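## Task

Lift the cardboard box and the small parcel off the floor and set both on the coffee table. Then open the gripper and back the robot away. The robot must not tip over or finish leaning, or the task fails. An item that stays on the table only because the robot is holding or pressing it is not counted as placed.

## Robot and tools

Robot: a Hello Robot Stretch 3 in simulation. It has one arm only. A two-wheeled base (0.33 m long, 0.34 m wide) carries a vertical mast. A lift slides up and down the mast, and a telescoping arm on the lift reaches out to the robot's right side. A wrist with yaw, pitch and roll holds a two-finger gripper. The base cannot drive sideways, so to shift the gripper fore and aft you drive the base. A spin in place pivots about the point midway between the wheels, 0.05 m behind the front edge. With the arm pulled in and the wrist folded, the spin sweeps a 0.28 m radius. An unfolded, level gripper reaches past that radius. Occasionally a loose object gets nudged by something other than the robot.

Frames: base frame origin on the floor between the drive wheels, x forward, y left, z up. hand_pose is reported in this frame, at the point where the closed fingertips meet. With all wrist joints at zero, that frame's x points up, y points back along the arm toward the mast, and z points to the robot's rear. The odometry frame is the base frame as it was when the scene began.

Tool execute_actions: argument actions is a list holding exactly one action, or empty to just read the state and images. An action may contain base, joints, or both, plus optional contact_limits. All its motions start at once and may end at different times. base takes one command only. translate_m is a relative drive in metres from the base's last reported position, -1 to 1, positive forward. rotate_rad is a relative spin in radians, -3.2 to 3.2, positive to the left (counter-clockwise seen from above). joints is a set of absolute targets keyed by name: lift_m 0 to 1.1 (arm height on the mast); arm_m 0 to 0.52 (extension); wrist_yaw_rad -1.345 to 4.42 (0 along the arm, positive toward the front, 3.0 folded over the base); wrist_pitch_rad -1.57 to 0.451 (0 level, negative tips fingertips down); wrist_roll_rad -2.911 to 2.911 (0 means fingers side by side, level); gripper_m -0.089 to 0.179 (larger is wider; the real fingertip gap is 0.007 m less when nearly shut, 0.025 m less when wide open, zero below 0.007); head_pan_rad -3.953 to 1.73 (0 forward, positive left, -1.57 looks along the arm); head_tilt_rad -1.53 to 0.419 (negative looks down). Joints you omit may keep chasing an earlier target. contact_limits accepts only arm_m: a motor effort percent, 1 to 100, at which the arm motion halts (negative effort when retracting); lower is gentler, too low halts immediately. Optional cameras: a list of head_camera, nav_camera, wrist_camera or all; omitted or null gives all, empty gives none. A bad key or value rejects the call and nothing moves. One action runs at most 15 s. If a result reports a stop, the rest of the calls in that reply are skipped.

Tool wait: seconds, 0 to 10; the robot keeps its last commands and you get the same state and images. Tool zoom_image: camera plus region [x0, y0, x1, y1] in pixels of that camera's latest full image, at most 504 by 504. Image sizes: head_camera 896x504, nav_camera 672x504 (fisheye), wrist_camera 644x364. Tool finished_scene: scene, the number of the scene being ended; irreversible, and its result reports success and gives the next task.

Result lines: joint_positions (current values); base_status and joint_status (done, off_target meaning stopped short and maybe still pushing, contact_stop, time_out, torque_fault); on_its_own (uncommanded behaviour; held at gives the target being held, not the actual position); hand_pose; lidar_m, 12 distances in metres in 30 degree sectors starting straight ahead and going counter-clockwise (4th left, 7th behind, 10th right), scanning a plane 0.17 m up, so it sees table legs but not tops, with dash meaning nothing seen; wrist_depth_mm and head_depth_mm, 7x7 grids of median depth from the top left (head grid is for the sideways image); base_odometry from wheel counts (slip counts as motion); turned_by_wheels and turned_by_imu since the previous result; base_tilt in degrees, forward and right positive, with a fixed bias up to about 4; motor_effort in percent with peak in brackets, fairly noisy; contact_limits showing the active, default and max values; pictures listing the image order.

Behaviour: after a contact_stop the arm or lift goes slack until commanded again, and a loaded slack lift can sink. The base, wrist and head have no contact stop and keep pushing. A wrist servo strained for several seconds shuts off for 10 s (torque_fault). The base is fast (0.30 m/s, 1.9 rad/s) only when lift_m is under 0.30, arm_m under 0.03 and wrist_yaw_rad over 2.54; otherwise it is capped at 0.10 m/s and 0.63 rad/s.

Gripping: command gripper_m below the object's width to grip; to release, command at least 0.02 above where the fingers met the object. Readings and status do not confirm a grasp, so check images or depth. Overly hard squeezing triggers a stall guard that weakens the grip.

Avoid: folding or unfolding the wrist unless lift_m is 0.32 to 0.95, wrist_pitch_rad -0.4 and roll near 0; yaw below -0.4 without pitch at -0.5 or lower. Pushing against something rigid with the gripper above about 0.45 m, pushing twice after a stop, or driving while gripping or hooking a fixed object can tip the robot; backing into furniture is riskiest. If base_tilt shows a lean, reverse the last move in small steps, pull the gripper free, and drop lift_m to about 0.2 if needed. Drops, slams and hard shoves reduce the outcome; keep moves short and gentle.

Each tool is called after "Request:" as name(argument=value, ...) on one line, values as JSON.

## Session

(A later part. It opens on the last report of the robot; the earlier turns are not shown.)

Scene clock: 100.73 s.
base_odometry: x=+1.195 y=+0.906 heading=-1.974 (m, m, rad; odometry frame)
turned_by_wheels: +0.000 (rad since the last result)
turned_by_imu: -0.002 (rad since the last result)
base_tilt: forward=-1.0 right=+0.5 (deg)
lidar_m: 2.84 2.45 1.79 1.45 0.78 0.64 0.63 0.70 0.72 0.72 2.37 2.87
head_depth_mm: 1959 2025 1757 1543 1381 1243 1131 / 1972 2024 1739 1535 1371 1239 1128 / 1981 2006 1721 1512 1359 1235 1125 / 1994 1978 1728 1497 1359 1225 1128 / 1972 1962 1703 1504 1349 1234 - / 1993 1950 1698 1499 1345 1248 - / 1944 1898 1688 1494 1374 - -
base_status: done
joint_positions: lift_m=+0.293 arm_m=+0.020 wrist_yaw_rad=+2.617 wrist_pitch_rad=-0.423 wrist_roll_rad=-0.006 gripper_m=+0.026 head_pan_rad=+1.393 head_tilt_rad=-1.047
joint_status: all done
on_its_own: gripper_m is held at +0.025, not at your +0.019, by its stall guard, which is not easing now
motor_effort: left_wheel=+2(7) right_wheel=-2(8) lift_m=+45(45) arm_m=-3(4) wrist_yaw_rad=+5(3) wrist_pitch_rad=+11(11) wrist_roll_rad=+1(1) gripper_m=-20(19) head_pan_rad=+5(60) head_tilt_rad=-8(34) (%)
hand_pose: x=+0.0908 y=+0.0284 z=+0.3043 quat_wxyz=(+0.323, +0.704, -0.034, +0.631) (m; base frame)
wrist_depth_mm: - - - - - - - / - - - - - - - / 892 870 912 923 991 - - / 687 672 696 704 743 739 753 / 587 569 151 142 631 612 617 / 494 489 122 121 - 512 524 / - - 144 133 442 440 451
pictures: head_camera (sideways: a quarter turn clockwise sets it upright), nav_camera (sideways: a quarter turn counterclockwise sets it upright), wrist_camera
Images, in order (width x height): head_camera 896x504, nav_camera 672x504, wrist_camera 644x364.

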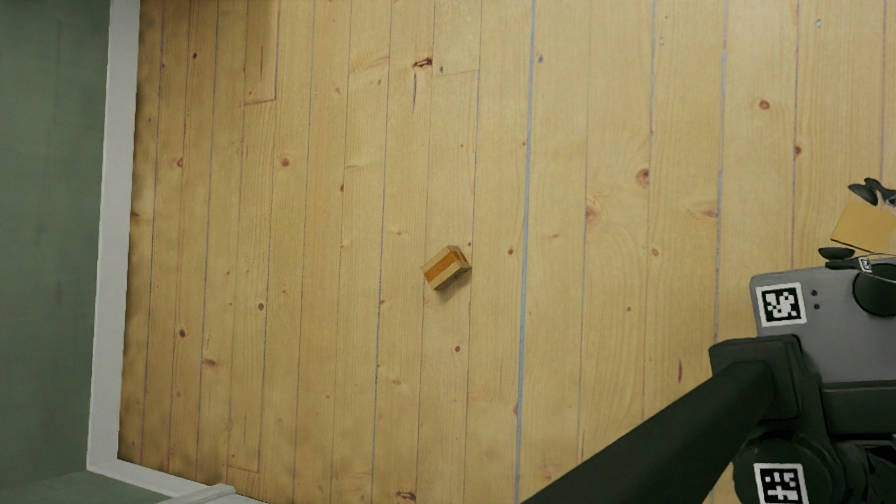

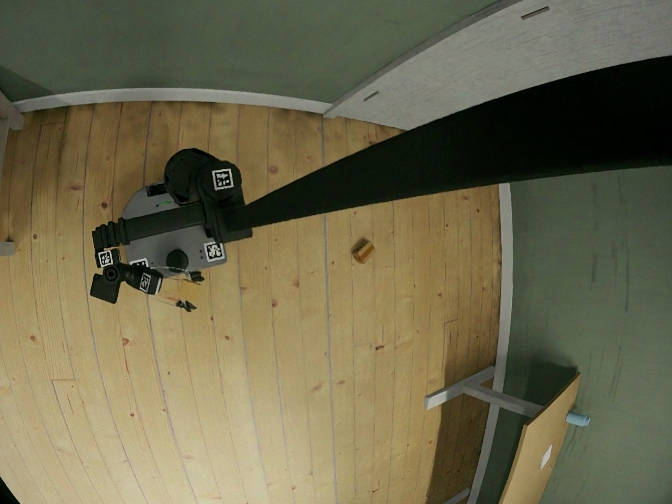

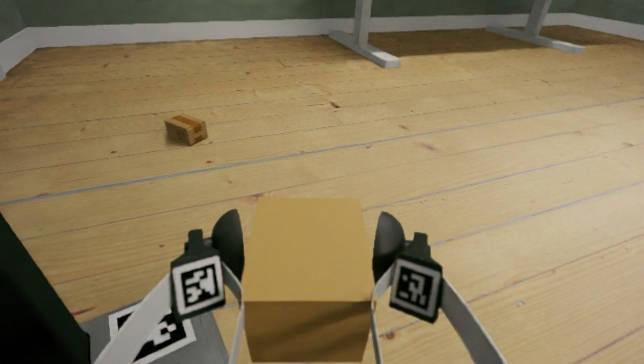

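Request:
execute_actions(actions=[{"base": {"rotate_rad": -0.408}, "joints": {"lift_m": 0.502, "arm_m": 0.515, "wrist_yaw_rad": -0.38, "head_pan_rad": -1.75, "head_tilt_rad": -0.8}}])

Scene clock: 123.43 s.
base_odometry: x=+1.195 y=+0.906 heading=-2.381 (m, m, rad; odometry frame)
turned_by_wheels: -0.408 (rad since the last result)
turned_by_imu: -0.415 (rad since the last result)
base_tilt: forward=-1.0 right=+0.5 (deg)
lidar_m: 2.86 2.84 1.79 2.00 1.17 0.72 0.63 0.63 0.75 0.72 2.21 2.52
head_depth_mm: 844 904 969 1041 1127 1229 1185 / 974 1054 1143 1247 1381 1347 1187 / 1160 1274 1381 1275 1478 1373 - / 1432 1597 1496 1240 1438 1326 1171 / 1851 2052 1477 - 1392 1325 1164 / 2420 2746 1464 1186 1267 1322 1163 / 2393 2648 1506 1720 1520 1310 1158
base_status: done
joint_positions: lift_m=+0.502 arm_m=+0.515 wrist_yaw_rad=-0.377 wrist_pitch_rad=-0.423 wrist_roll_rad=-0.006 gripper_m=+0.026 head_pan_rad=-1.743 head_tilt_rad=-0.803
joint_status: all done
on_its_own: gripper_m is held at +0.025, not at your +0.019, by its stall guard, which is not easing now
motor_effort: left_wheel=+2(9) right_wheel=-2(7) lift_m=+45(50) arm_m=+2(4) wrist_yaw_rad=-2(5) wrist_pitch_rad=+10(10) wrist_roll_rad=+1(1) gripper_m=-19(19) head_pan_rad=-5(62) head_tilt_rad=+4(28) (%)
hand_pose: x=-0.1040 y=-0.8676 z=+0.5133 quat_wxyz=(+0.654, +0.017, -0.705, -0.276) (m; base frame)
wrist_depth_mm: - - 805 603 458 355 295 / 510 540 549 565 484 374 309 / 386 388 396 402 411 392 324 / 300 305 309 317 322 323 326 / 247 250 150 142 271 264 280 / 209 215 122 121 - 222 338 / 182 184 181 134 190 197 380
pictures: head_camera (sideways: a quarter turn clockwise sets it upright), nav_camera (sideways: a quarter turn counterclockwise sets it upright), wrist_camera
Images, in order (width x height): head_camera 896x504, nav_camera 672x504, wrist_camera 644x364.

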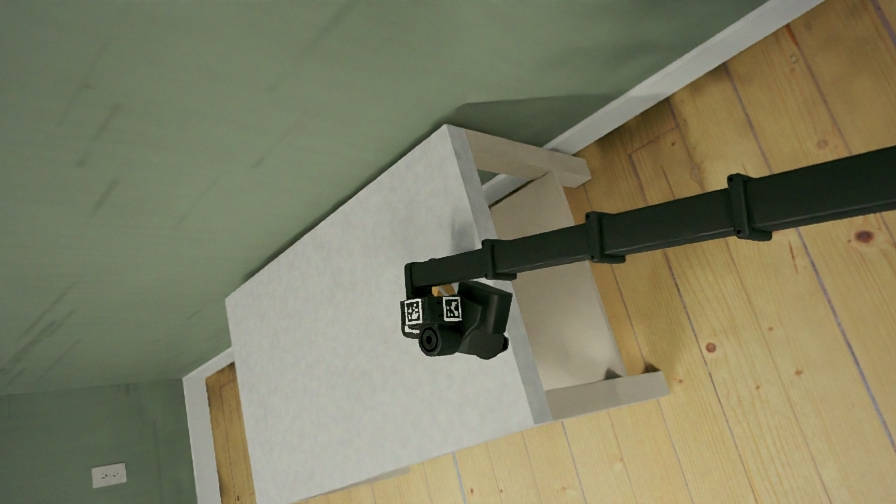

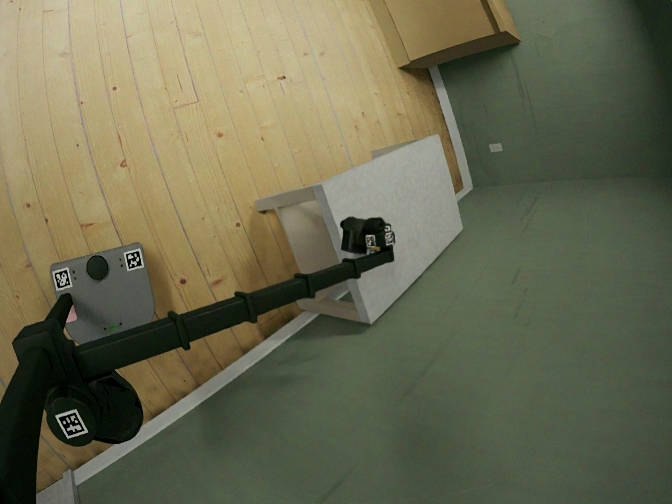

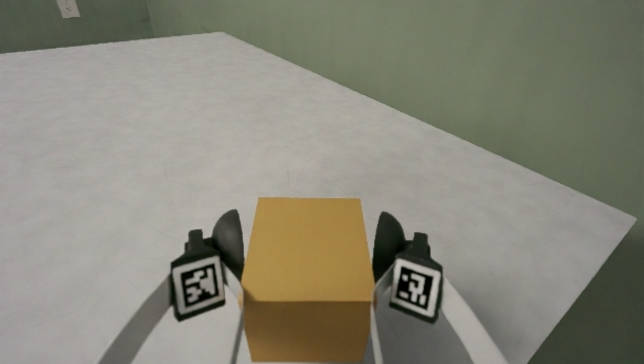

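Request:
execute_actions(actions=[{"joints": {"lift_m": 0.484, "wrist_pitch_rad": -0.465}}], cameras=["wrist_camera"])

Scene clock: 126.57 s.
base_odometry: x=+1.195 y=+0.906 heading=-2.381 (m, m, rad; odometry frame)
turned_by_wheels: +0.000 (rad since the last result)
turned_by_imu: +0.000 (rad since the last result)
base_tilt: forward=-1.1 right=+0.5 (deg)
lidar_m: 2.85 2.84 1.79 2.00 1.17 0.72 0.63 0.63 0.75 0.72 2.22 2.52
head_depth_mm: 844 902 967 1038 1127 1233 1188 / 975 1052 1143 1251 1384 1347 1181 / 1161 1276 1382 1284 1483 1373 1192 / 1422 1582 1489 1243 1446 1331 1159 / 1842 2048 1482 1264 1394 1329 1164 / 2413 2714 1466 1184 1270 1328 1157 / 2404 2697 1507 1728 1521 1316 1163
base_status: not commanded
joint_positions: lift_m=+0.484 arm_m=+0.515 wrist_yaw_rad=-0.377 wrist_pitch_rad=-0.481 wrist_roll_rad=-0.006 gripper_m=+0.026 head_pan_rad=-1.743 head_tilt_rad=-0.803
joint_status: all done
on_its_own: gripper_m is held at +0.025, not at your +0.019, by its stall guard, which is not easing now
motor_effort: left_wheel=+2(3) right_wheel=-1(2) lift_m=+36(38) arm_m=+2(2) wrist_yaw_rad=-3(3) wrist_pitch_rad=+7(10) wrist_roll_rad=+1(1) gripper_m=-20(19) head_pan_rad=-5(4) head_tilt_rad=+3(2) (%)
hand_pose: x=-0.1011 y=-0.8605 z=+0.4829 quat_wxyz=(+0.645, +0.038, -0.704, -0.295) (m; base frame)
wrist_depth_mm: 566 576 608 568 446 361 297 / 387 391 411 422 432 380 312 / 299 307 312 320 325 332 319 / 243 246 250 254 260 263 266 / 204 206 150 141 222 218 237 / 174 179 122 121 - 186 367 / 155 155 154 134 161 171 398
pictures: wrist_camera
Images, in order (width x height): wrist_camera 644x364.

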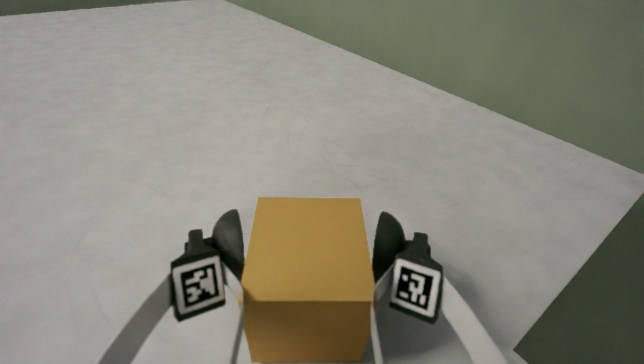

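Request:
execute_actions(actions=[{"joints": {"lift_m": 0.479, "gripper_m": 0.095}}], cameras=["wrist_camera"])

Scene clock: 128.70 s.
base_odometry: x=+1.195 y=+0.906 heading=-2.381 (m, m, rad; odometry frame)
turned_by_wheels: +0.000 (rad since the last result)
turned_by_imu: +0.000 (rad since the last result)
base_tilt: forward=-1.0 right=+0.5 (deg)
lidar_m: 2.85 2.83 1.79 2.00 1.17 0.72 0.63 0.63 0.75 0.72 2.22 2.52
head_depth_mm: 846 902 967 1039 1131 1232 1182 / 977 1053 1141 1254 1381 1346 1179 / 1159 1267 1381 1279 1476 1367 1203 / 1417 1585 1491 1234 1449 1329 1155 / 1858 2055 1489 1259 1386 1326 1165 / 2463 2699 1471 1182 1265 1320 1157 / 2414 2676 1504 1728 1524 1312 1157
base_status: not commanded
joint_positions: lift_m=+0.479 arm_m=+0.515 wrist_yaw_rad=-0.377 wrist_pitch_rad=-0.476 wrist_roll_rad=-0.006 gripper_m=+0.095 head_pan_rad=-1.743 head_tilt_rad=-0.803
joint_status: all done
motor_effort: left_wheel=+3(2) right_wheel=-2(2) lift_m=+35(32) arm_m=+2(3) wrist_yaw_rad=-3(3) wrist_pitch_rad=+5(7) wrist_roll_rad=+1(1) gripper_m=+0(81) head_pan_rad=-5(5) head_tilt_rad=+2(3) (%)
hand_pose: x=-0.1014 y=-0.8611 z=+0.4789 quat_wxyz=(+0.646, +0.036, -0.704, -0.293) (m; base frame)
wrist_depth_mm: 559 581 602 560 449 359 299 / 383 388 404 418 426 383 312 / 291 299 304 310 317 327 319 / 237 240 244 247 255 257 261 / 199 203 196 140 218 215 233 / 172 178 123 120 174 182 357 / 150 151 148 134 157 167 401
pictures: wrist_camera
Images, in order (width x height): wrist_camera 644x364.

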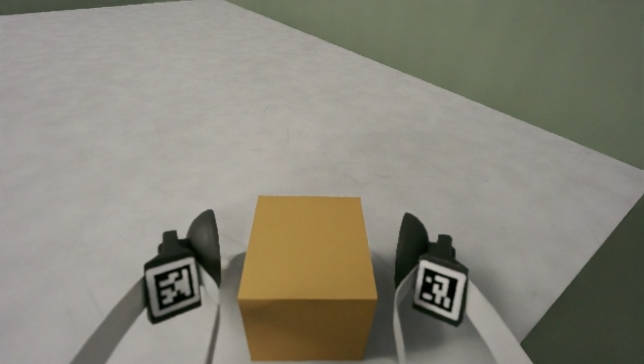

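Request:
execute_actions(actions=[{"joints": {"lift_m": 0.496, "wrist_pitch_rad": -0.125, "gripper_m": 0.125}}], cameras=["wrist_camera", "head_camera"])

Scene clock: 135.10 s.
base_odometry: x=+1.195 y=+0.906 heading=-2.381 (m, m, rad; odometry frame)
turned_by_wheels: +0.000 (rad since the last result)
turned_by_imu: -0.001 (rad since the last result)
base_tilt: forward=-1.0 right=+0.5 (deg)
lidar_m: 2.85 2.84 1.78 2.00 1.17 0.72 0.63 0.63 0.75 0.72 2.21 2.51
head_depth_mm: 845 900 961 1038 1129 1231 1190 / 977 1048 1146 1251 1381 1334 1183 / 1161 1266 1381 1279 1482 1367 1196 / 1431 1591 1491 1241 1445 1332 1170 / 1848 2068 1479 - 1389 1332 1167 / 2442 2758 1477 1189 1265 1321 1165 / 2414 2691 1505 1721 1531 1316 1152
base_status: not commanded
joint_positions: lift_m=+0.496 arm_m=+0.515 wrist_yaw_rad=-0.377 wrist_pitch_rad=-0.148 wrist_roll_rad=-0.006 gripper_m=+0.125 head_pan_rad=-1.743 head_tilt_rad=-0.803
joint_status: all done
motor_effort: left_wheel=+2(2) right_wheel=-1(1) lift_m=+44(48) arm_m=+2(2) wrist_yaw_rad=-2(4) wrist_pitch_rad=+10(9) wrist_roll_rad=+1(1) gripper_m=+0(82) head_pan_rad=-5(4) head_tilt_rad=+3(2) (%)
hand_pose: x=-0.1136 y=-0.8920 z=+0.5729 quat_wxyz=(+0.685, -0.080, -0.700, -0.184) (m; base frame)
wrist_depth_mm: - - 903 597 458 356 298 / - - 977 633 469 365 306 / - - 925 657 477 378 310 / 563 583 585 607 502 395 321 / 400 434 412 423 423 394 324 / 311 - 319 326 323 340 323 / 257 253 259 264 263 253 270
pictures: head_camera (sideways: a quarter turn clockwise sets it upright), wrist_camera
Images, in order (width x height): head_camera 896x504, wrist_camera 644x364.

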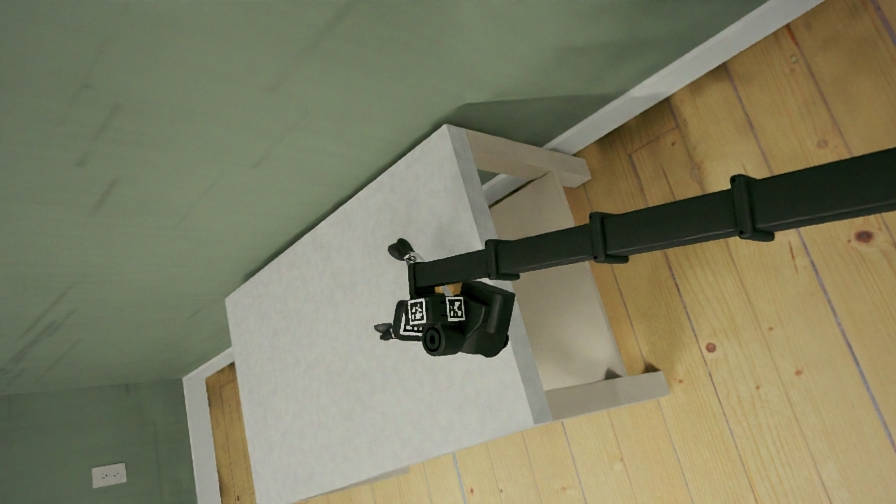

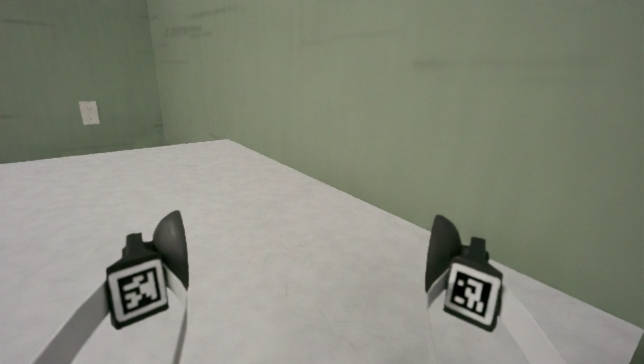

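Request:
execute_actions(actions=[{"base": {"rotate_rad": 3.197}, "joints": {"lift_m": 0.024, "arm_m": 0.499, "wrist_yaw_rad": 0.813, "gripper_m": 0.135, "head_pan_rad": -1.4, "head_tilt_rad": -1.06}}])

Scene clock: 141.70 s.
base_odometry: x=+1.195 y=+0.906 heading=+0.815 (m, m, rad; odometry frame)
turned_by_wheels: +3.197 (rad since the last result)
turned_by_imu: +3.248 (rad since the last result)
base_tilt: forward=-1.0 right=+0.5 (deg)
lidar_m: 0.63 0.64 0.77 0.72 2.41 2.62 2.85 2.66 1.79 2.00 1.07 0.70
head_depth_mm: 1973 2020 1753 1546 1362 1239 1136 / 1976 2028 1743 1535 1370 1234 1143 / 1986 1994 1725 1558 1367 1238 - / 1981 1980 1720 1488 1362 1228 - / 1983 1970 1697 1497 1354 1221 1116 / 2019 1954 1700 1505 1348 1214 1107 / 1928 1894 1688 1491 1337 1215 1104
base_status: done
joint_positions: lift_m=+0.024 arm_m=+0.499 wrist_yaw_rad=+0.810 wrist_pitch_rad=-0.147 wrist_roll_rad=-0.006 gripper_m=+0.135 head_pan_rad=-1.407 head_tilt_rad=-1.047
joint_status: all done
motor_effort: left_wheel=-2(9) right_wheel=+2(8) lift_m=+35(36) arm_m=-3(4) wrist_yaw_rad=+3(10) wrist_pitch_rad=+10(10) wrist_roll_rad=+1(1) gripper_m=+0(48) head_pan_rad=+5(42) head_tilt_rad=-8(32) (%)
hand_pose: x=+0.1596 y=-0.8166 z=+0.1015 quat_wxyz=(+0.671, +0.325, -0.625, +0.231) (m; base frame)
wrist_depth_mm: 519 623 788 - - - 932 / 529 634 833 - - - 920 / 535 656 805 - - - 942 / 505 522 548 545 570 580 582 / 361 386 377 376 387 390 398 / 284 - 286 290 292 315 301 / 225 229 230 172 236 230 244
pictures: head_camera (sideways: a quarter turn clockwise sets it upright), nav_camera (sideways: a quarter turn counterclockwise sets it upright), wrist_camera
Images, in order (width x height): head_camera 896x504, nav_camera 672x504, wrist_camera 644x364.

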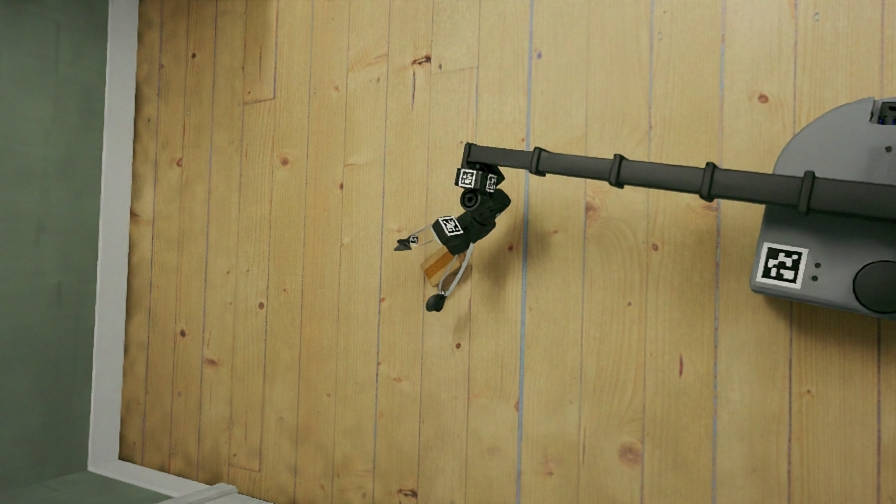

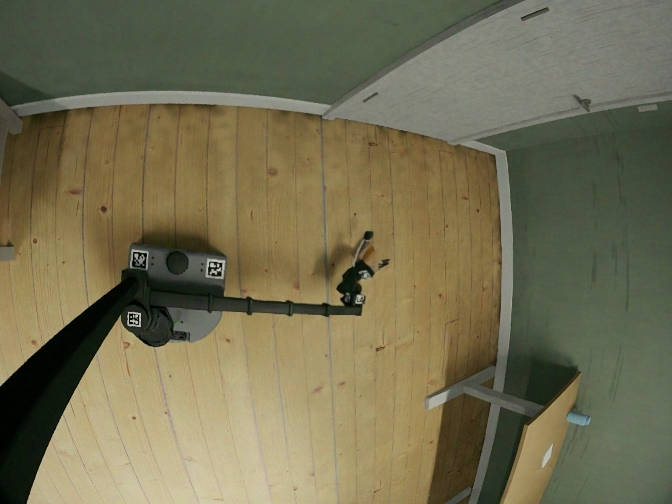

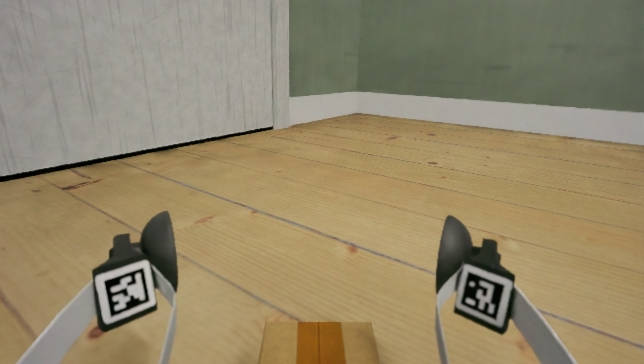

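Request:
zoom_image(camera="wrist_camera", region=[230, 290, 410, 364])

Region (230, 290, 410, 364) of wrist_camera's 644x364 image, scaled by 2.800; it fills the top 207 rows of this view, and the rest is white.

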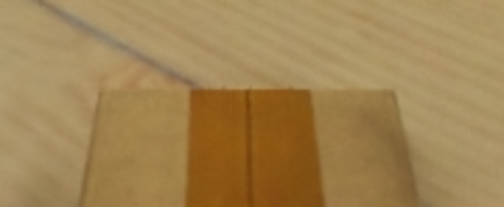

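Request:
execute_actions(actions=[{"joints": {"arm_m": 0.5085, "wrist_pitch_rad": -0.44, "gripper_m": 0.108}}], cameras=["wrist_camera", "head_camera"])

Scene clock: 146.23 s.
base_odometry: x=+1.195 y=+0.906 heading=+0.815 (m, m, rad; odometry frame)
turned_by_wheels: +0.000 (rad since the last result)
turned_by_imu: -0.001 (rad since the last result)
base_tilt: forward=-1.1 right=+0.5 (deg)
lidar_m: 0.63 0.64 0.77 0.72 2.41 2.62 2.85 2.65 1.79 2.00 1.07 0.70
head_depth_mm: 1988 2018 1744 1536 1381 1236 1130 / 1986 2005 1732 1531 1370 1241 1149 / 1999 2003 1728 1565 1361 1231 - / 1978 1967 1722 1481 1358 1226 - / 1990 1966 1711 1508 1345 1218 1113 / 1996 1963 1698 1500 1342 1216 1112 / 1937 1924 1689 1501 1341 1211 1107
base_status: not commanded
joint_positions: lift_m=+0.024 arm_m=+0.508 wrist_yaw_rad=+0.810 wrist_pitch_rad=-0.452 wrist_roll_rad=-0.006 gripper_m=+0.108 head_pan_rad=-1.407 head_tilt_rad=-1.047
joint_status: all done
motor_effort: left_wheel=-1(2) right_wheel=+2(2) lift_m=+35(35) arm_m=+2(2) wrist_yaw_rad=+3(3) wrist_pitch_rad=+5(11) wrist_roll_rad=+1(1) gripper_m=+0(80) head_pan_rad=+5(5) head_tilt_rad=-8(8) (%)
hand_pose: x=+0.1379 y=-0.8050 z=+0.0293 quat_wxyz=(+0.698, +0.417, -0.568, +0.127) (m; base frame)
wrist_depth_mm: 521 587 659 688 719 761 819 / 409 418 429 437 441 470 481 / 303 309 316 325 328 338 346 / 242 244 249 172 259 259 266 / 202 207 150 140 220 215 218 / 172 178 122 120 169 183 184 / 153 152 107 107 153 156 159
pictures: head_camera (sideways: a quarter turn clockwise sets it upright), wrist_camera
Images, in order (width x height): head_camera 896x504, wrist_camera 644x364.

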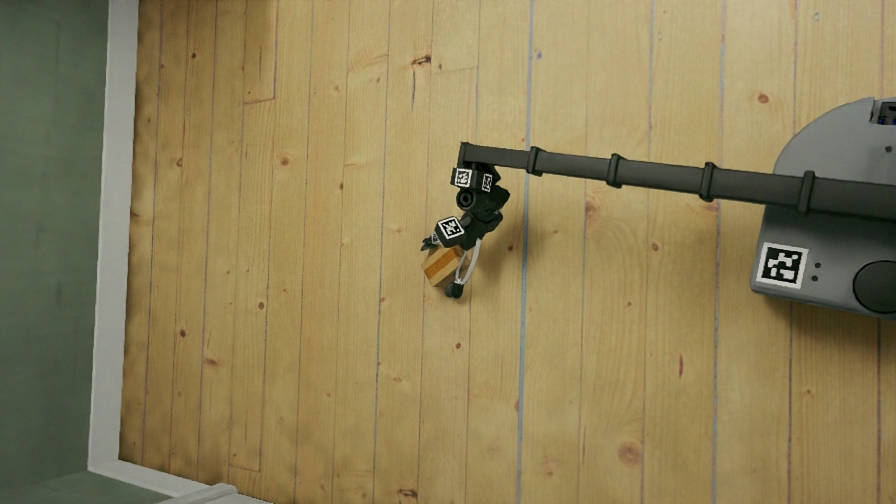

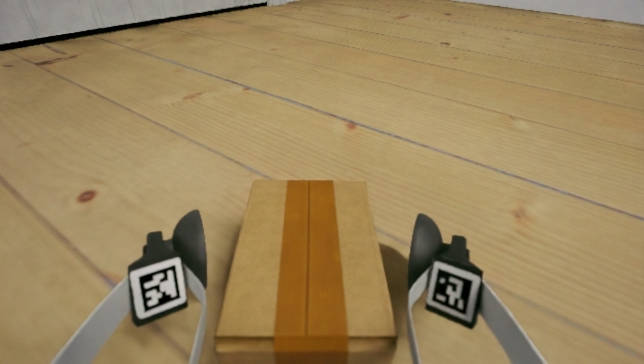

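Request:
execute_actions(actions=[{"joints": {"gripper_m": 0.035}}], cameras=["wrist_camera"])

Scene clock: 148.50 s.
base_odometry: x=+1.195 y=+0.906 heading=+0.815 (m, m, rad; odometry frame)
turned_by_wheels: +0.000 (rad since the last result)
turned_by_imu: +0.000 (rad since the last result)
base_tilt: forward=-1.0 right=+0.5 (deg)
lidar_m: 0.63 0.64 0.77 0.72 2.41 2.63 2.86 2.66 1.79 2.00 1.07 0.70
head_depth_mm: 1985 2019 1762 1533 1375 1245 1129 / 1972 2012 1740 1521 1366 1235 1143 / 1976 1999 1728 1553 1363 1229 - / 1991 1987 1720 1484 1356 1223 - / 1982 1964 1715 1505 1349 1223 1114 / 1989 1955 1707 1499 1345 1214 1109 / 1937 1914 1689 1490 1334 1206 1106
base_status: not commanded
joint_positions: lift_m=+0.024 arm_m=+0.508 wrist_yaw_rad=+0.810 wrist_pitch_rad=-0.452 wrist_roll_rad=-0.006 gripper_m=+0.036 head_pan_rad=-1.407 head_tilt_rad=-1.047
joint_status: all done
motor_effort: left_wheel=-1(1) right_wheel=+2(2) lift_m=+35(35) arm_m=+2(2) wrist_yaw_rad=+2(3) wrist_pitch_rad=+5(5) wrist_roll_rad=+1(1) gripper_m=-25(99) head_pan_rad=+5(5) head_tilt_rad=-9(9) (%)
hand_pose: x=+0.1379 y=-0.8049 z=+0.0292 quat_wxyz=(+0.698, +0.417, -0.568, +0.127) (m; base frame)
wrist_depth_mm: 521 591 671 713 722 752 814 / 404 415 423 435 455 467 485 / 307 306 316 320 326 335 345 / 244 243 245 171 258 261 269 / 200 205 145 141 217 214 218 / 172 178 119 119 123 183 182 / 151 150 107 107 152 158 159
pictures: wrist_camera
Images, in order (width x height): wrist_camera 644x364.

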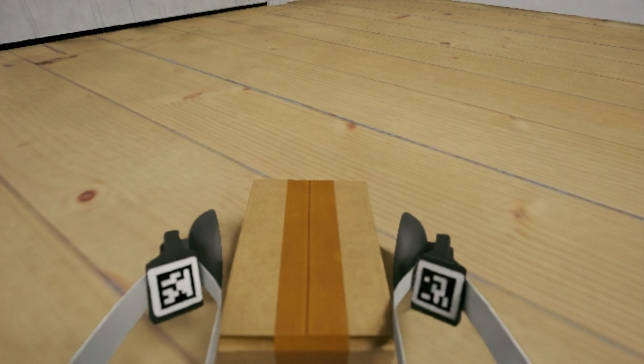

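Request:
zoom_image(camera="wrist_camera", region=[130, 160, 490, 364])

Region (130, 160, 490, 364) of wrist_camera's 644x364 image, scaled by 1.400; it fills the top 286 rows of this view, and the rest is white.

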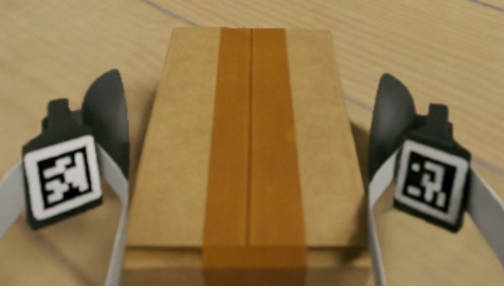

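Request:
execute_actions(actions=[{"joints": {"gripper_m": 0.106}}], cameras=["wrist_camera"])

Request:
execute_actions(actions=[{"base": {"translate_m": 0.0115}, "joints": {"gripper_m": 0.12, "arm_m": 0.5195, "lift_m": 0.0515, "wrist_pitch_rad": -0.5}}], cameras=["wrist_camera", "head_camera"])

Scene clock: 163.13 s.
base_odometry: x=+1.195 y=+0.906 heading=+0.815 (m, m, rad; odometry frame)
turned_by_wheels: +0.000 (rad since the last result)
turned_by_imu: -0.001 (rad since the last result)
base_tilt: forward=-1.1 right=+0.5 (deg)
lidar_m: 0.63 0.64 0.77 0.72 2.41 2.62 2.85 2.65 1.80 2.00 1.07 0.70
head_depth_mm: 1987 2032 1736 1533 1374 1242 1134 / 1985 2013 1744 1538 1373 1236 1145 / 1986 2000 1736 1550 1359 1234 - / 1993 1991 1718 1485 1354 1223 - / 1991 1973 1711 1506 1355 1223 1118 / 1976 1948 1693 1501 1347 1216 1110 / 1924 1902 1686 1498 1342 1211 1108
base_status: not commanded
joint_positions: lift_m=+0.024 arm_m=+0.508 wrist_yaw_rad=+0.810 wrist_pitch_rad=-0.452 wrist_roll_rad=-0.006 gripper_m=+0.106 head_pan_rad=-1.407 head_tilt_rad=-1.047
joint_status: all done
motor_effort: left_wheel=-2(2) right_wheel=+2(2) lift_m=+35(35) arm_m=+2(2) wrist_yaw_rad=+3(4) wrist_pitch_rad=+5(6) wrist_roll_rad=+1(1) gripper_m=+1(76) head_pan_rad=+5(4) head_tilt_rad=-8(8) (%)
hand_pose: x=+0.1379 y=-0.8049 z=+0.0292 quat_wxyz=(+0.698, +0.417, -0.568, +0.127) (m; base frame)
wrist_depth_mm: 511 576 653 696 729 742 798 / 404 415 422 440 451 466 485 / 301 306 311 321 328 335 340 / 243 245 247 169 258 263 267 / 201 210 149 141 213 216 218 / 172 178 122 120 149 183 184 / 154 149 108 107 153 158 159
pictures: wrist_camera
Images, in order (width x height): wrist_camera 644x364.

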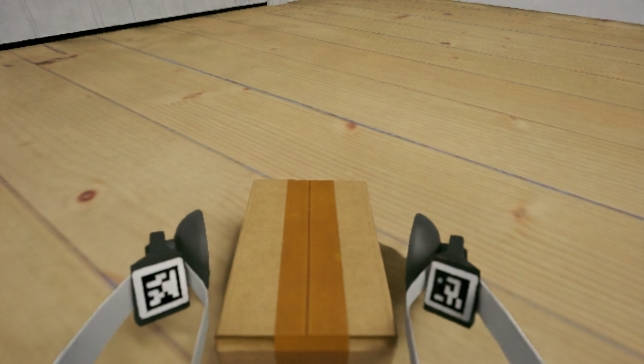

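Scene clock: 164.33 s.
base_odometry: x=+1.203 y=+0.915 heading=+0.815 (m, m, rad; odometry frame)
turned_by_wheels: +0.000 (rad since the last result)
turned_by_imu: +0.000 (rad since the last result)
base_tilt: forward=-1.1 right=+0.4 (deg)
lidar_m: 0.62 0.63 0.76 0.72 2.41 2.62 2.86 2.65 1.79 2.00 1.05 0.68
head_depth_mm: 1981 2023 1758 1547 1378 1243 1128 / 1978 2016 1743 1533 1359 1233 1141 / 1980 1989 1720 1553 1358 1228 - / 1985 1982 1711 1504 1356 1227 - / 1987 1964 1721 1500 1345 1217 1118 / 1993 1952 1695 1500 1345 1216 1113 / 1894 1882 1679 1488 1338 1206 1111
base_status: done
joint_positions: lift_m=+0.051 arm_m=+0.519 wrist_yaw_rad=+0.810 wrist_pitch_rad=-0.511 wrist_roll_rad=-0.006 gripper_m=+0.120 head_pan_rad=-1.407 head_tilt_rad=-1.047
joint_status: all done
motor_effort: left_wheel=-2(5) right_wheel=+3(6) lift_m=+44(49) arm_m=+2(4) wrist_yaw_rad=+3(3) wrist_pitch_rad=+5(4) wrist_roll_rad=+1(1) gripper_m=+0(62) head_pan_rad=+5(5) head_tilt_rad=-9(8) (%)
hand_pose: x=+0.1319 y=-0.8102 z=+0.0437 quat_wxyz=(+0.701, +0.434, -0.556, +0.107) (m; base frame)
wrist_depth_mm: 506 564 589 608 629 660 678 / 404 406 414 427 435 451 471 / 315 316 321 324 334 341 345 / 256 260 264 266 270 276 280 / 216 225 215 160 235 231 234 / 188 - 163 138 190 200 201 / - 167 126 122 172 173 176
pictures: head_camera (sideways: a quarter turn clockwise sets it upright), wrist_camera
Images, in order (width x height): head_camera 896x504, wrist_camera 644x364.

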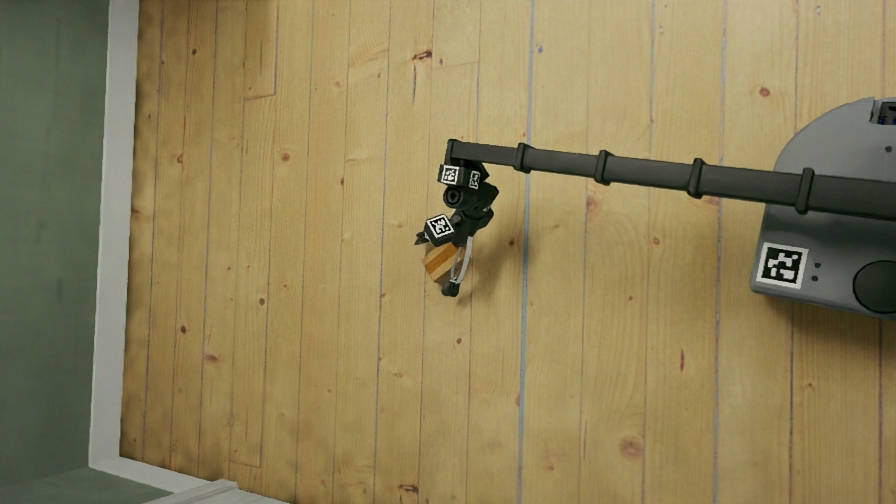

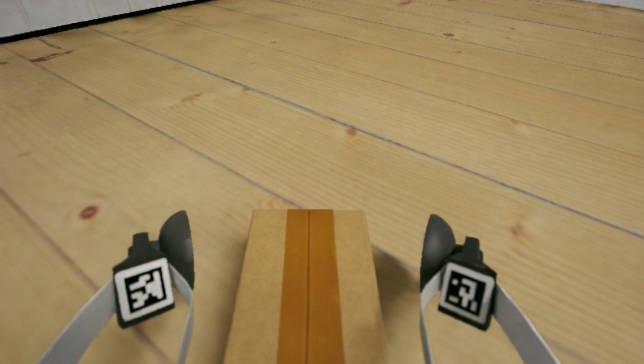

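Request:
execute_actions(actions=[{"joints": {"gripper_m": 0.03, "lift_m": 0.056, "wrist_pitch_rad": -0.55}}], cameras=["wrist_camera"])

Scene clock: 166.97 s.
base_odometry: x=+1.203 y=+0.915 heading=+0.815 (m, m, rad; odometry frame)
turned_by_wheels: +0.000 (rad since the last result)
turned_by_imu: +0.000 (rad since the last result)
base_tilt: forward=-1.1 right=+0.4 (deg)
lidar_m: 0.62 0.62 0.76 0.72 2.41 2.62 2.86 2.65 1.79 2.00 1.05 0.68
head_depth_mm: 1980 2017 1753 1552 1381 1247 1136 / 1976 2017 1739 1531 1374 1232 1143 / 1977 1993 1728 1549 1359 1235 - / 1980 1989 1732 1484 1359 1224 - / 1972 1966 1706 1512 1346 1224 1118 / 1986 1960 1698 1502 1340 1222 1113 / 1896 1892 1691 1486 1339 1212 1105
base_status: not commanded
joint_positions: lift_m=+0.056 arm_m=+0.519 wrist_yaw_rad=+0.810 wrist_pitch_rad=-0.564 wrist_roll_rad=-0.006 gripper_m=+0.031 head_pan_rad=-1.407 head_tilt_rad=-1.047
joint_status: all done
motor_effort: left_wheel=-2(2) right_wheel=+3(3) lift_m=+44(47) arm_m=+2(2) wrist_yaw_rad=+3(3) wrist_pitch_rad=+6(11) wrist_roll_rad=+1(1) gripper_m=-16(91) head_pan_rad=+5(5) head_tilt_rad=-9(6) (%)
hand_pose: x=+0.1261 y=-0.8047 z=+0.0372 quat_wxyz=(+0.704, +0.448, -0.544, +0.088) (m; base frame)
wrist_depth_mm: 471 483 493 514 523 534 550 / 352 357 366 375 384 396 410 / 285 292 294 303 312 312 321 / 241 242 245 248 256 256 260 / 207 210 160 151 221 220 223 / 183 185 135 133 - 191 194 / 162 162 123 118 165 169 170
pictures: wrist_camera
Images, in order (width x height): wrist_camera 644x364.

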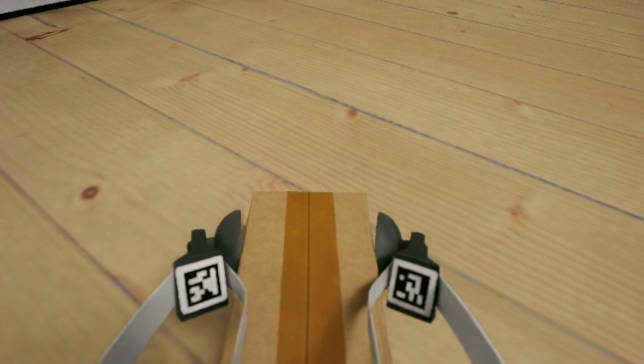

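Request:
execute_actions(actions=[{"base": {"rotate_rad": -3.032}, "joints": {"gripper_m": 0.023, "lift_m": 0.526, "wrist_pitch_rad": -0.38, "wrist_yaw_rad": -0.3, "head_pan_rad": -1.75, "head_tilt_rad": -0.8}}])

Scene clock: 177.93 s.
base_odometry: x=+1.203 y=+0.915 heading=-2.217 (m, m, rad; odometry frame)
turned_by_wheels: -3.032 (rad since the last result)
turned_by_imu: -3.081 (rad since the last result)
base_tilt: forward=-1.0 right=+0.5 (deg)
lidar_m: 2.84 2.64 1.79 1.99 0.90 0.66 0.62 0.63 0.83 0.72 2.22 2.85
head_depth_mm: 1073 1117 1169 1206 1282 1300 1188 / 1309 1385 1415 1242 1464 1341 1179 / 1690 1759 1509 1211 1460 1368 - / 2364 2479 1494 1185 1425 1330 1171 / 2521 2771 1487 - 1306 1332 1157 / 2488 2735 2053 1783 1538 1326 1164 / 2432 2681 2262 1824 1527 1316 1159
base_status: done
joint_positions: lift_m=+0.526 arm_m=+0.519 wrist_yaw_rad=-0.298 wrist_pitch_rad=-0.409 wrist_roll_rad=-0.006 gripper_m=+0.024 head_pan_rad=-1.743 head_tilt_rad=-0.803
joint_status: all done
motor_effort: left_wheel=+3(9) right_wheel=-1(8) lift_m=+45(48) arm_m=+0(2) wrist_yaw_rad=-3(5) wrist_pitch_rad=+13(14) wrist_roll_rad=+1(1) gripper_m=-19(52) head_pan_rad=-5(36) head_tilt_rad=+3(26) (%)
hand_pose: x=-0.0877 y=-0.8799 z=+0.5406 quat_wxyz=(+0.666, +0.040, -0.704, -0.245) (m; base frame)
wrist_depth_mm: - - - - 747 543 426 / - - 652 695 689 563 437 / - 506 458 480 486 505 452 / - 387 355 362 370 377 385 / 888 300 159 152 306 306 307 / 742 261 135 133 - 248 260 / 657 216 123 119 213 184 169
pictures: head_camera (sideways: a quarter turn clockwise sets it upright), nav_camera (sideways: a quarter turn counterclockwise sets it upright), wrist_camera
Images, in order (width x height): head_camera 896x504, nav_camera 672x504, wrist_camera 644x364.

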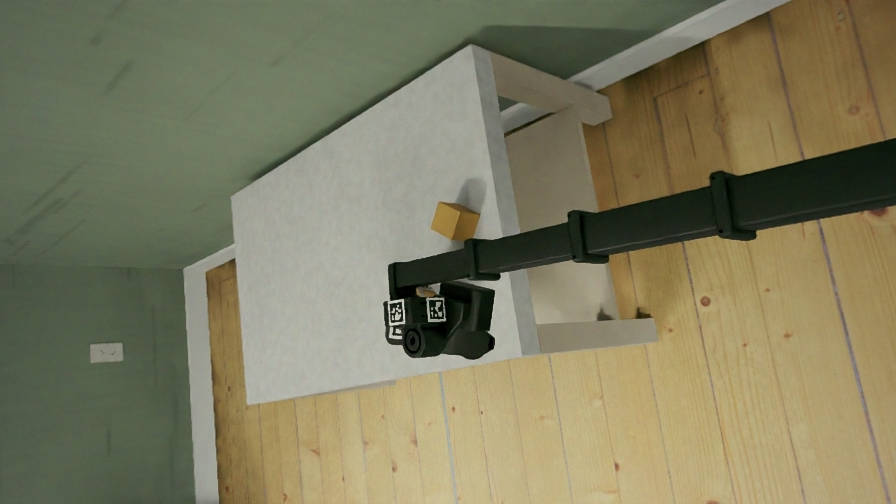

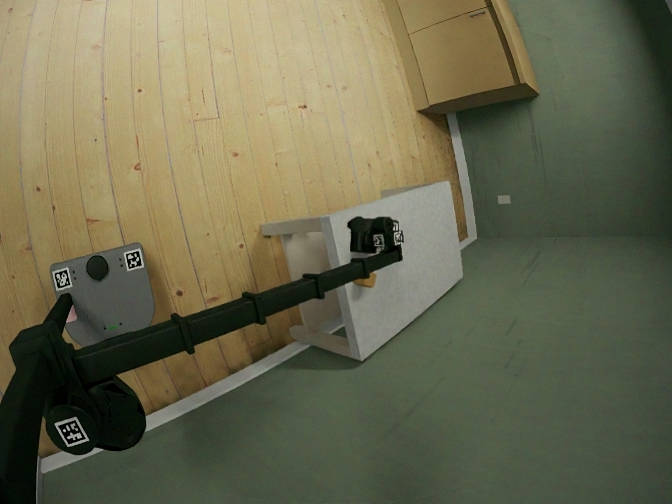

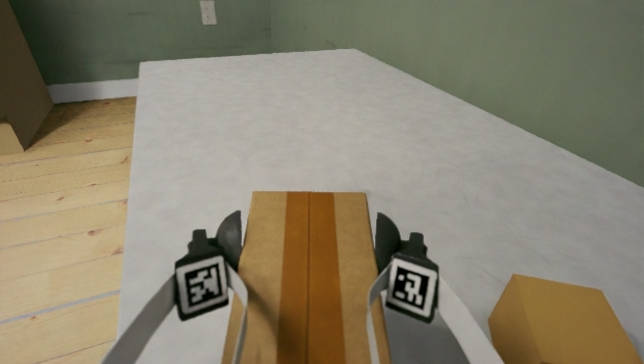

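Request:
execute_actions(actions=[{"joints": {"lift_m": 0.513, "wrist_pitch_rad": -0.546}}], cameras=["wrist_camera"])

Scene clock: 179.47 s.
base_odometry: x=+1.203 y=+0.915 heading=-2.217 (m, m, rad; odometry frame)
turned_by_wheels: +0.000 (rad since the last result)
turned_by_imu: +0.000 (rad since the last result)
base_tilt: forward=-1.0 right=+0.5 (deg)
lidar_m: 2.85 2.64 1.79 2.00 0.90 0.66 0.62 0.63 0.83 0.72 2.21 2.84
head_depth_mm: 1073 1120 1168 1201 1288 1297 1182 / 1316 1379 1416 1252 1465 1341 1180 / 1693 1783 1508 1205 1446 1367 - / 2381 2505 1486 1242 1396 1336 1169 / 2486 2814 1487 1120 1295 1322 1163 / 2458 2736 2046 1786 1536 1320 1160 / 2424 2666 2257 1813 1529 1316 1158
base_status: not commanded
joint_positions: lift_m=+0.513 arm_m=+0.519 wrist_yaw_rad=-0.298 wrist_pitch_rad=-0.565 wrist_roll_rad=-0.006 gripper_m=+0.024 head_pan_rad=-1.743 head_tilt_rad=-0.803
joint_status: all done
motor_effort: left_wheel=+2(2) right_wheel=-1(1) lift_m=+36(41) arm_m=+1(0) wrist_yaw_rad=-3(3) wrist_pitch_rad=+8(12) wrist_roll_rad=+1(1) gripper_m=-19(19) head_pan_rad=-5(5) head_tilt_rad=+2(2) (%)
hand_pose: x=-0.0813 y=-0.8589 z=+0.4944 quat_wxyz=(+0.645, +0.095, -0.698, -0.296) (m; base frame)
wrist_depth_mm: - 530 507 529 537 516 424 / - 392 382 388 399 410 414 / - 315 305 311 317 321 329 / 842 261 258 259 261 268 273 / 754 223 159 152 229 209 167 / 657 195 135 134 - 189 155 / 579 173 123 119 172 178 174
pictures: wrist_camera
Images, in order (width x height): wrist_camera 644x364.

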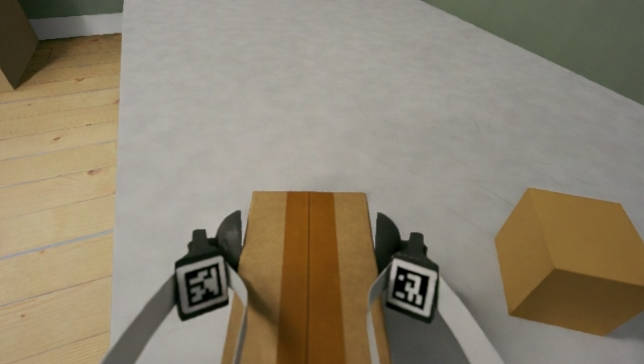

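Request:
execute_actions(actions=[{"joints": {"lift_m": 0.5075, "gripper_m": 0.096}}], cameras=["wrist_camera"])

Scene clock: 181.27 s.
base_odometry: x=+1.203 y=+0.915 heading=-2.217 (m, m, rad; odometry frame)
turned_by_wheels: +0.000 (rad since the last result)
turned_by_imu: +0.000 (rad since the last result)
base_tilt: forward=-1.0 right=+0.5 (deg)
lidar_m: 2.85 2.65 1.79 2.00 0.90 0.66 0.62 0.63 0.83 0.72 2.22 2.84
head_depth_mm: 1075 1113 1173 1203 1281 1299 1186 / 1319 1379 1414 1250 1467 1347 1182 / 1691 1776 1504 1203 1461 1364 - / 2365 2510 1494 1237 1407 1335 1168 / 2526 2805 1482 1276 1306 1324 1161 / 2482 2735 2044 1781 1539 1318 1159 / 2389 2696 2256 1830 1524 1315 1157
base_status: not commanded
joint_positions: lift_m=+0.508 arm_m=+0.519 wrist_yaw_rad=-0.298 wrist_pitch_rad=-0.565 wrist_roll_rad=-0.006 gripper_m=+0.096 head_pan_rad=-1.743 head_tilt_rad=-0.803
joint_status: all done
motor_effort: left_wheel=+3(2) right_wheel=-1(1) lift_m=+37(36) arm_m=+1(1) wrist_yaw_rad=-3(2) wrist_pitch_rad=+9(9) wrist_roll_rad=+1(1) gripper_m=+0(82) head_pan_rad=-4(5) head_tilt_rad=+1(2) (%)
hand_pose: x=-0.0813 y=-0.8588 z=+0.4888 quat_wxyz=(+0.645, +0.095, -0.698, -0.296) (m; base frame)
wrist_depth_mm: - 512 502 506 527 524 432 / - 381 367 374 391 399 411 / - 306 299 304 310 315 323 / 858 252 247 253 256 261 264 / 722 217 202 153 224 207 161 / 640 195 137 134 181 183 154 / 583 164 124 119 167 172 171
pictures: wrist_camera
Images, in order (width x height): wrist_camera 644x364.

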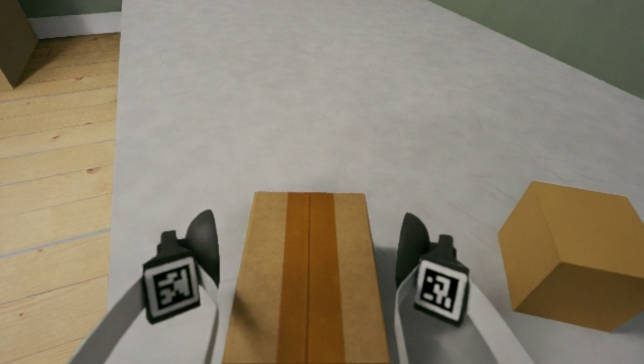

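Request:
execute_actions(actions=[{"joints": {"lift_m": 0.76, "arm_m": 0.19, "gripper_m": 0.115, "wrist_pitch_rad": -0.45}}])

Scene clock: 186.67 s.
base_odometry: x=+1.203 y=+0.915 heading=-2.217 (m, m, rad; odometry frame)
turned_by_wheels: +0.000 (rad since the last result)
turned_by_imu: -0.001 (rad since the last result)
base_tilt: forward=-1.0 right=+0.6 (deg)
lidar_m: 2.85 2.63 1.80 2.00 0.90 0.66 0.62 0.64 0.83 0.72 2.22 2.84
head_depth_mm: 1071 1115 1170 1203 1276 1294 - / 1309 1377 1416 1253 1449 - - / 1699 1775 1511 1257 - 1337 1173 / 2346 2508 1487 1271 - 1340 1169 / 2536 2786 1478 1262 1324 1330 1163 / 2470 2726 2059 1779 1538 1321 1163 / 2428 2676 2264 1817 1541 1317 1157
base_status: not commanded
joint_positions: lift_m=+0.760 arm_m=+0.190 wrist_yaw_rad=-0.298 wrist_pitch_rad=-0.469 wrist_roll_rad=-0.006 gripper_m=+0.115 head_pan_rad=-1.743 head_tilt_rad=-0.803
joint_status: all done
motor_effort: left_wheel=+3(2) right_wheel=-1(2) lift_m=+44(48) arm_m=-4(4) wrist_yaw_rad=-2(4) wrist_pitch_rad=+8(11) wrist_roll_rad=+1(1) gripper_m=+0(72) head_pan_rad=-5(5) head_tilt_rad=+2(2) (%)
hand_pose: x=-0.0854 y=-0.5432 z=+0.7612 quat_wxyz=(+0.658, +0.062, -0.702, -0.265) (m; base frame)
wrist_depth_mm: - - - - 779 573 447 / - - - - 835 576 457 / - - 841 872 822 610 470 / - - 698 694 725 622 480 / - - 545 566 611 637 508 / 978 - 493 534 812 633 508 / 862 845 695 756 846 727 526
pictures: head_camera (sideways: a quarter turn clockwise sets it upright), nav_camera (sideways: a quarter turn counterclockwise sets it upright), wrist_camera
Images, in order (width x height): head_camera 896x504, nav_camera 672x504, wrist_camera 644x364.

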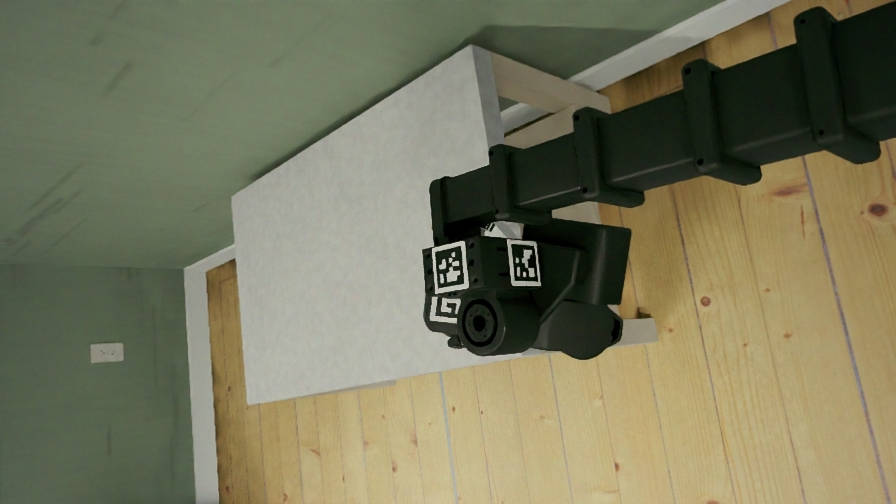

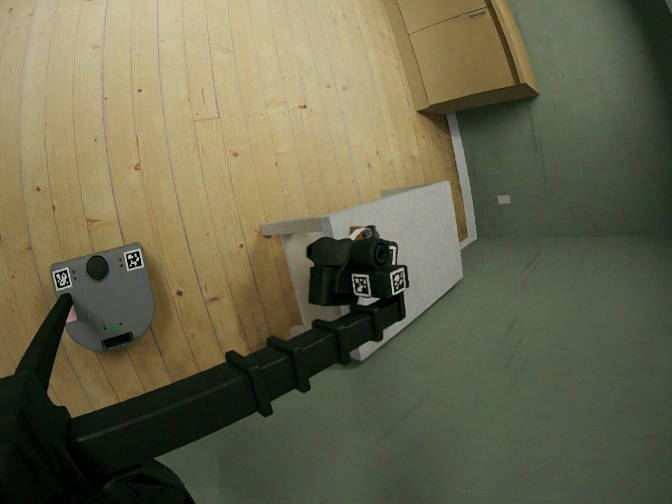

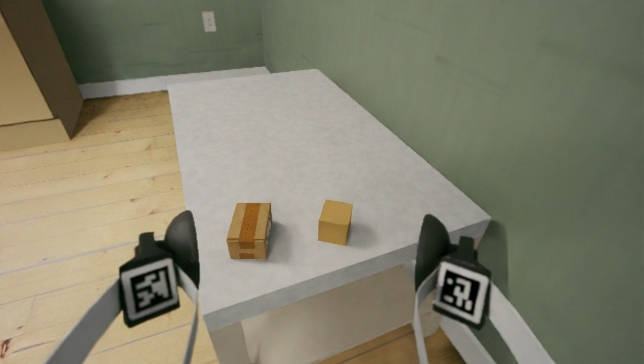

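Both objects are resting on the table and the gripper is clear.

Request:
finished_scene(scene=2)

The scene is finished: the task was done.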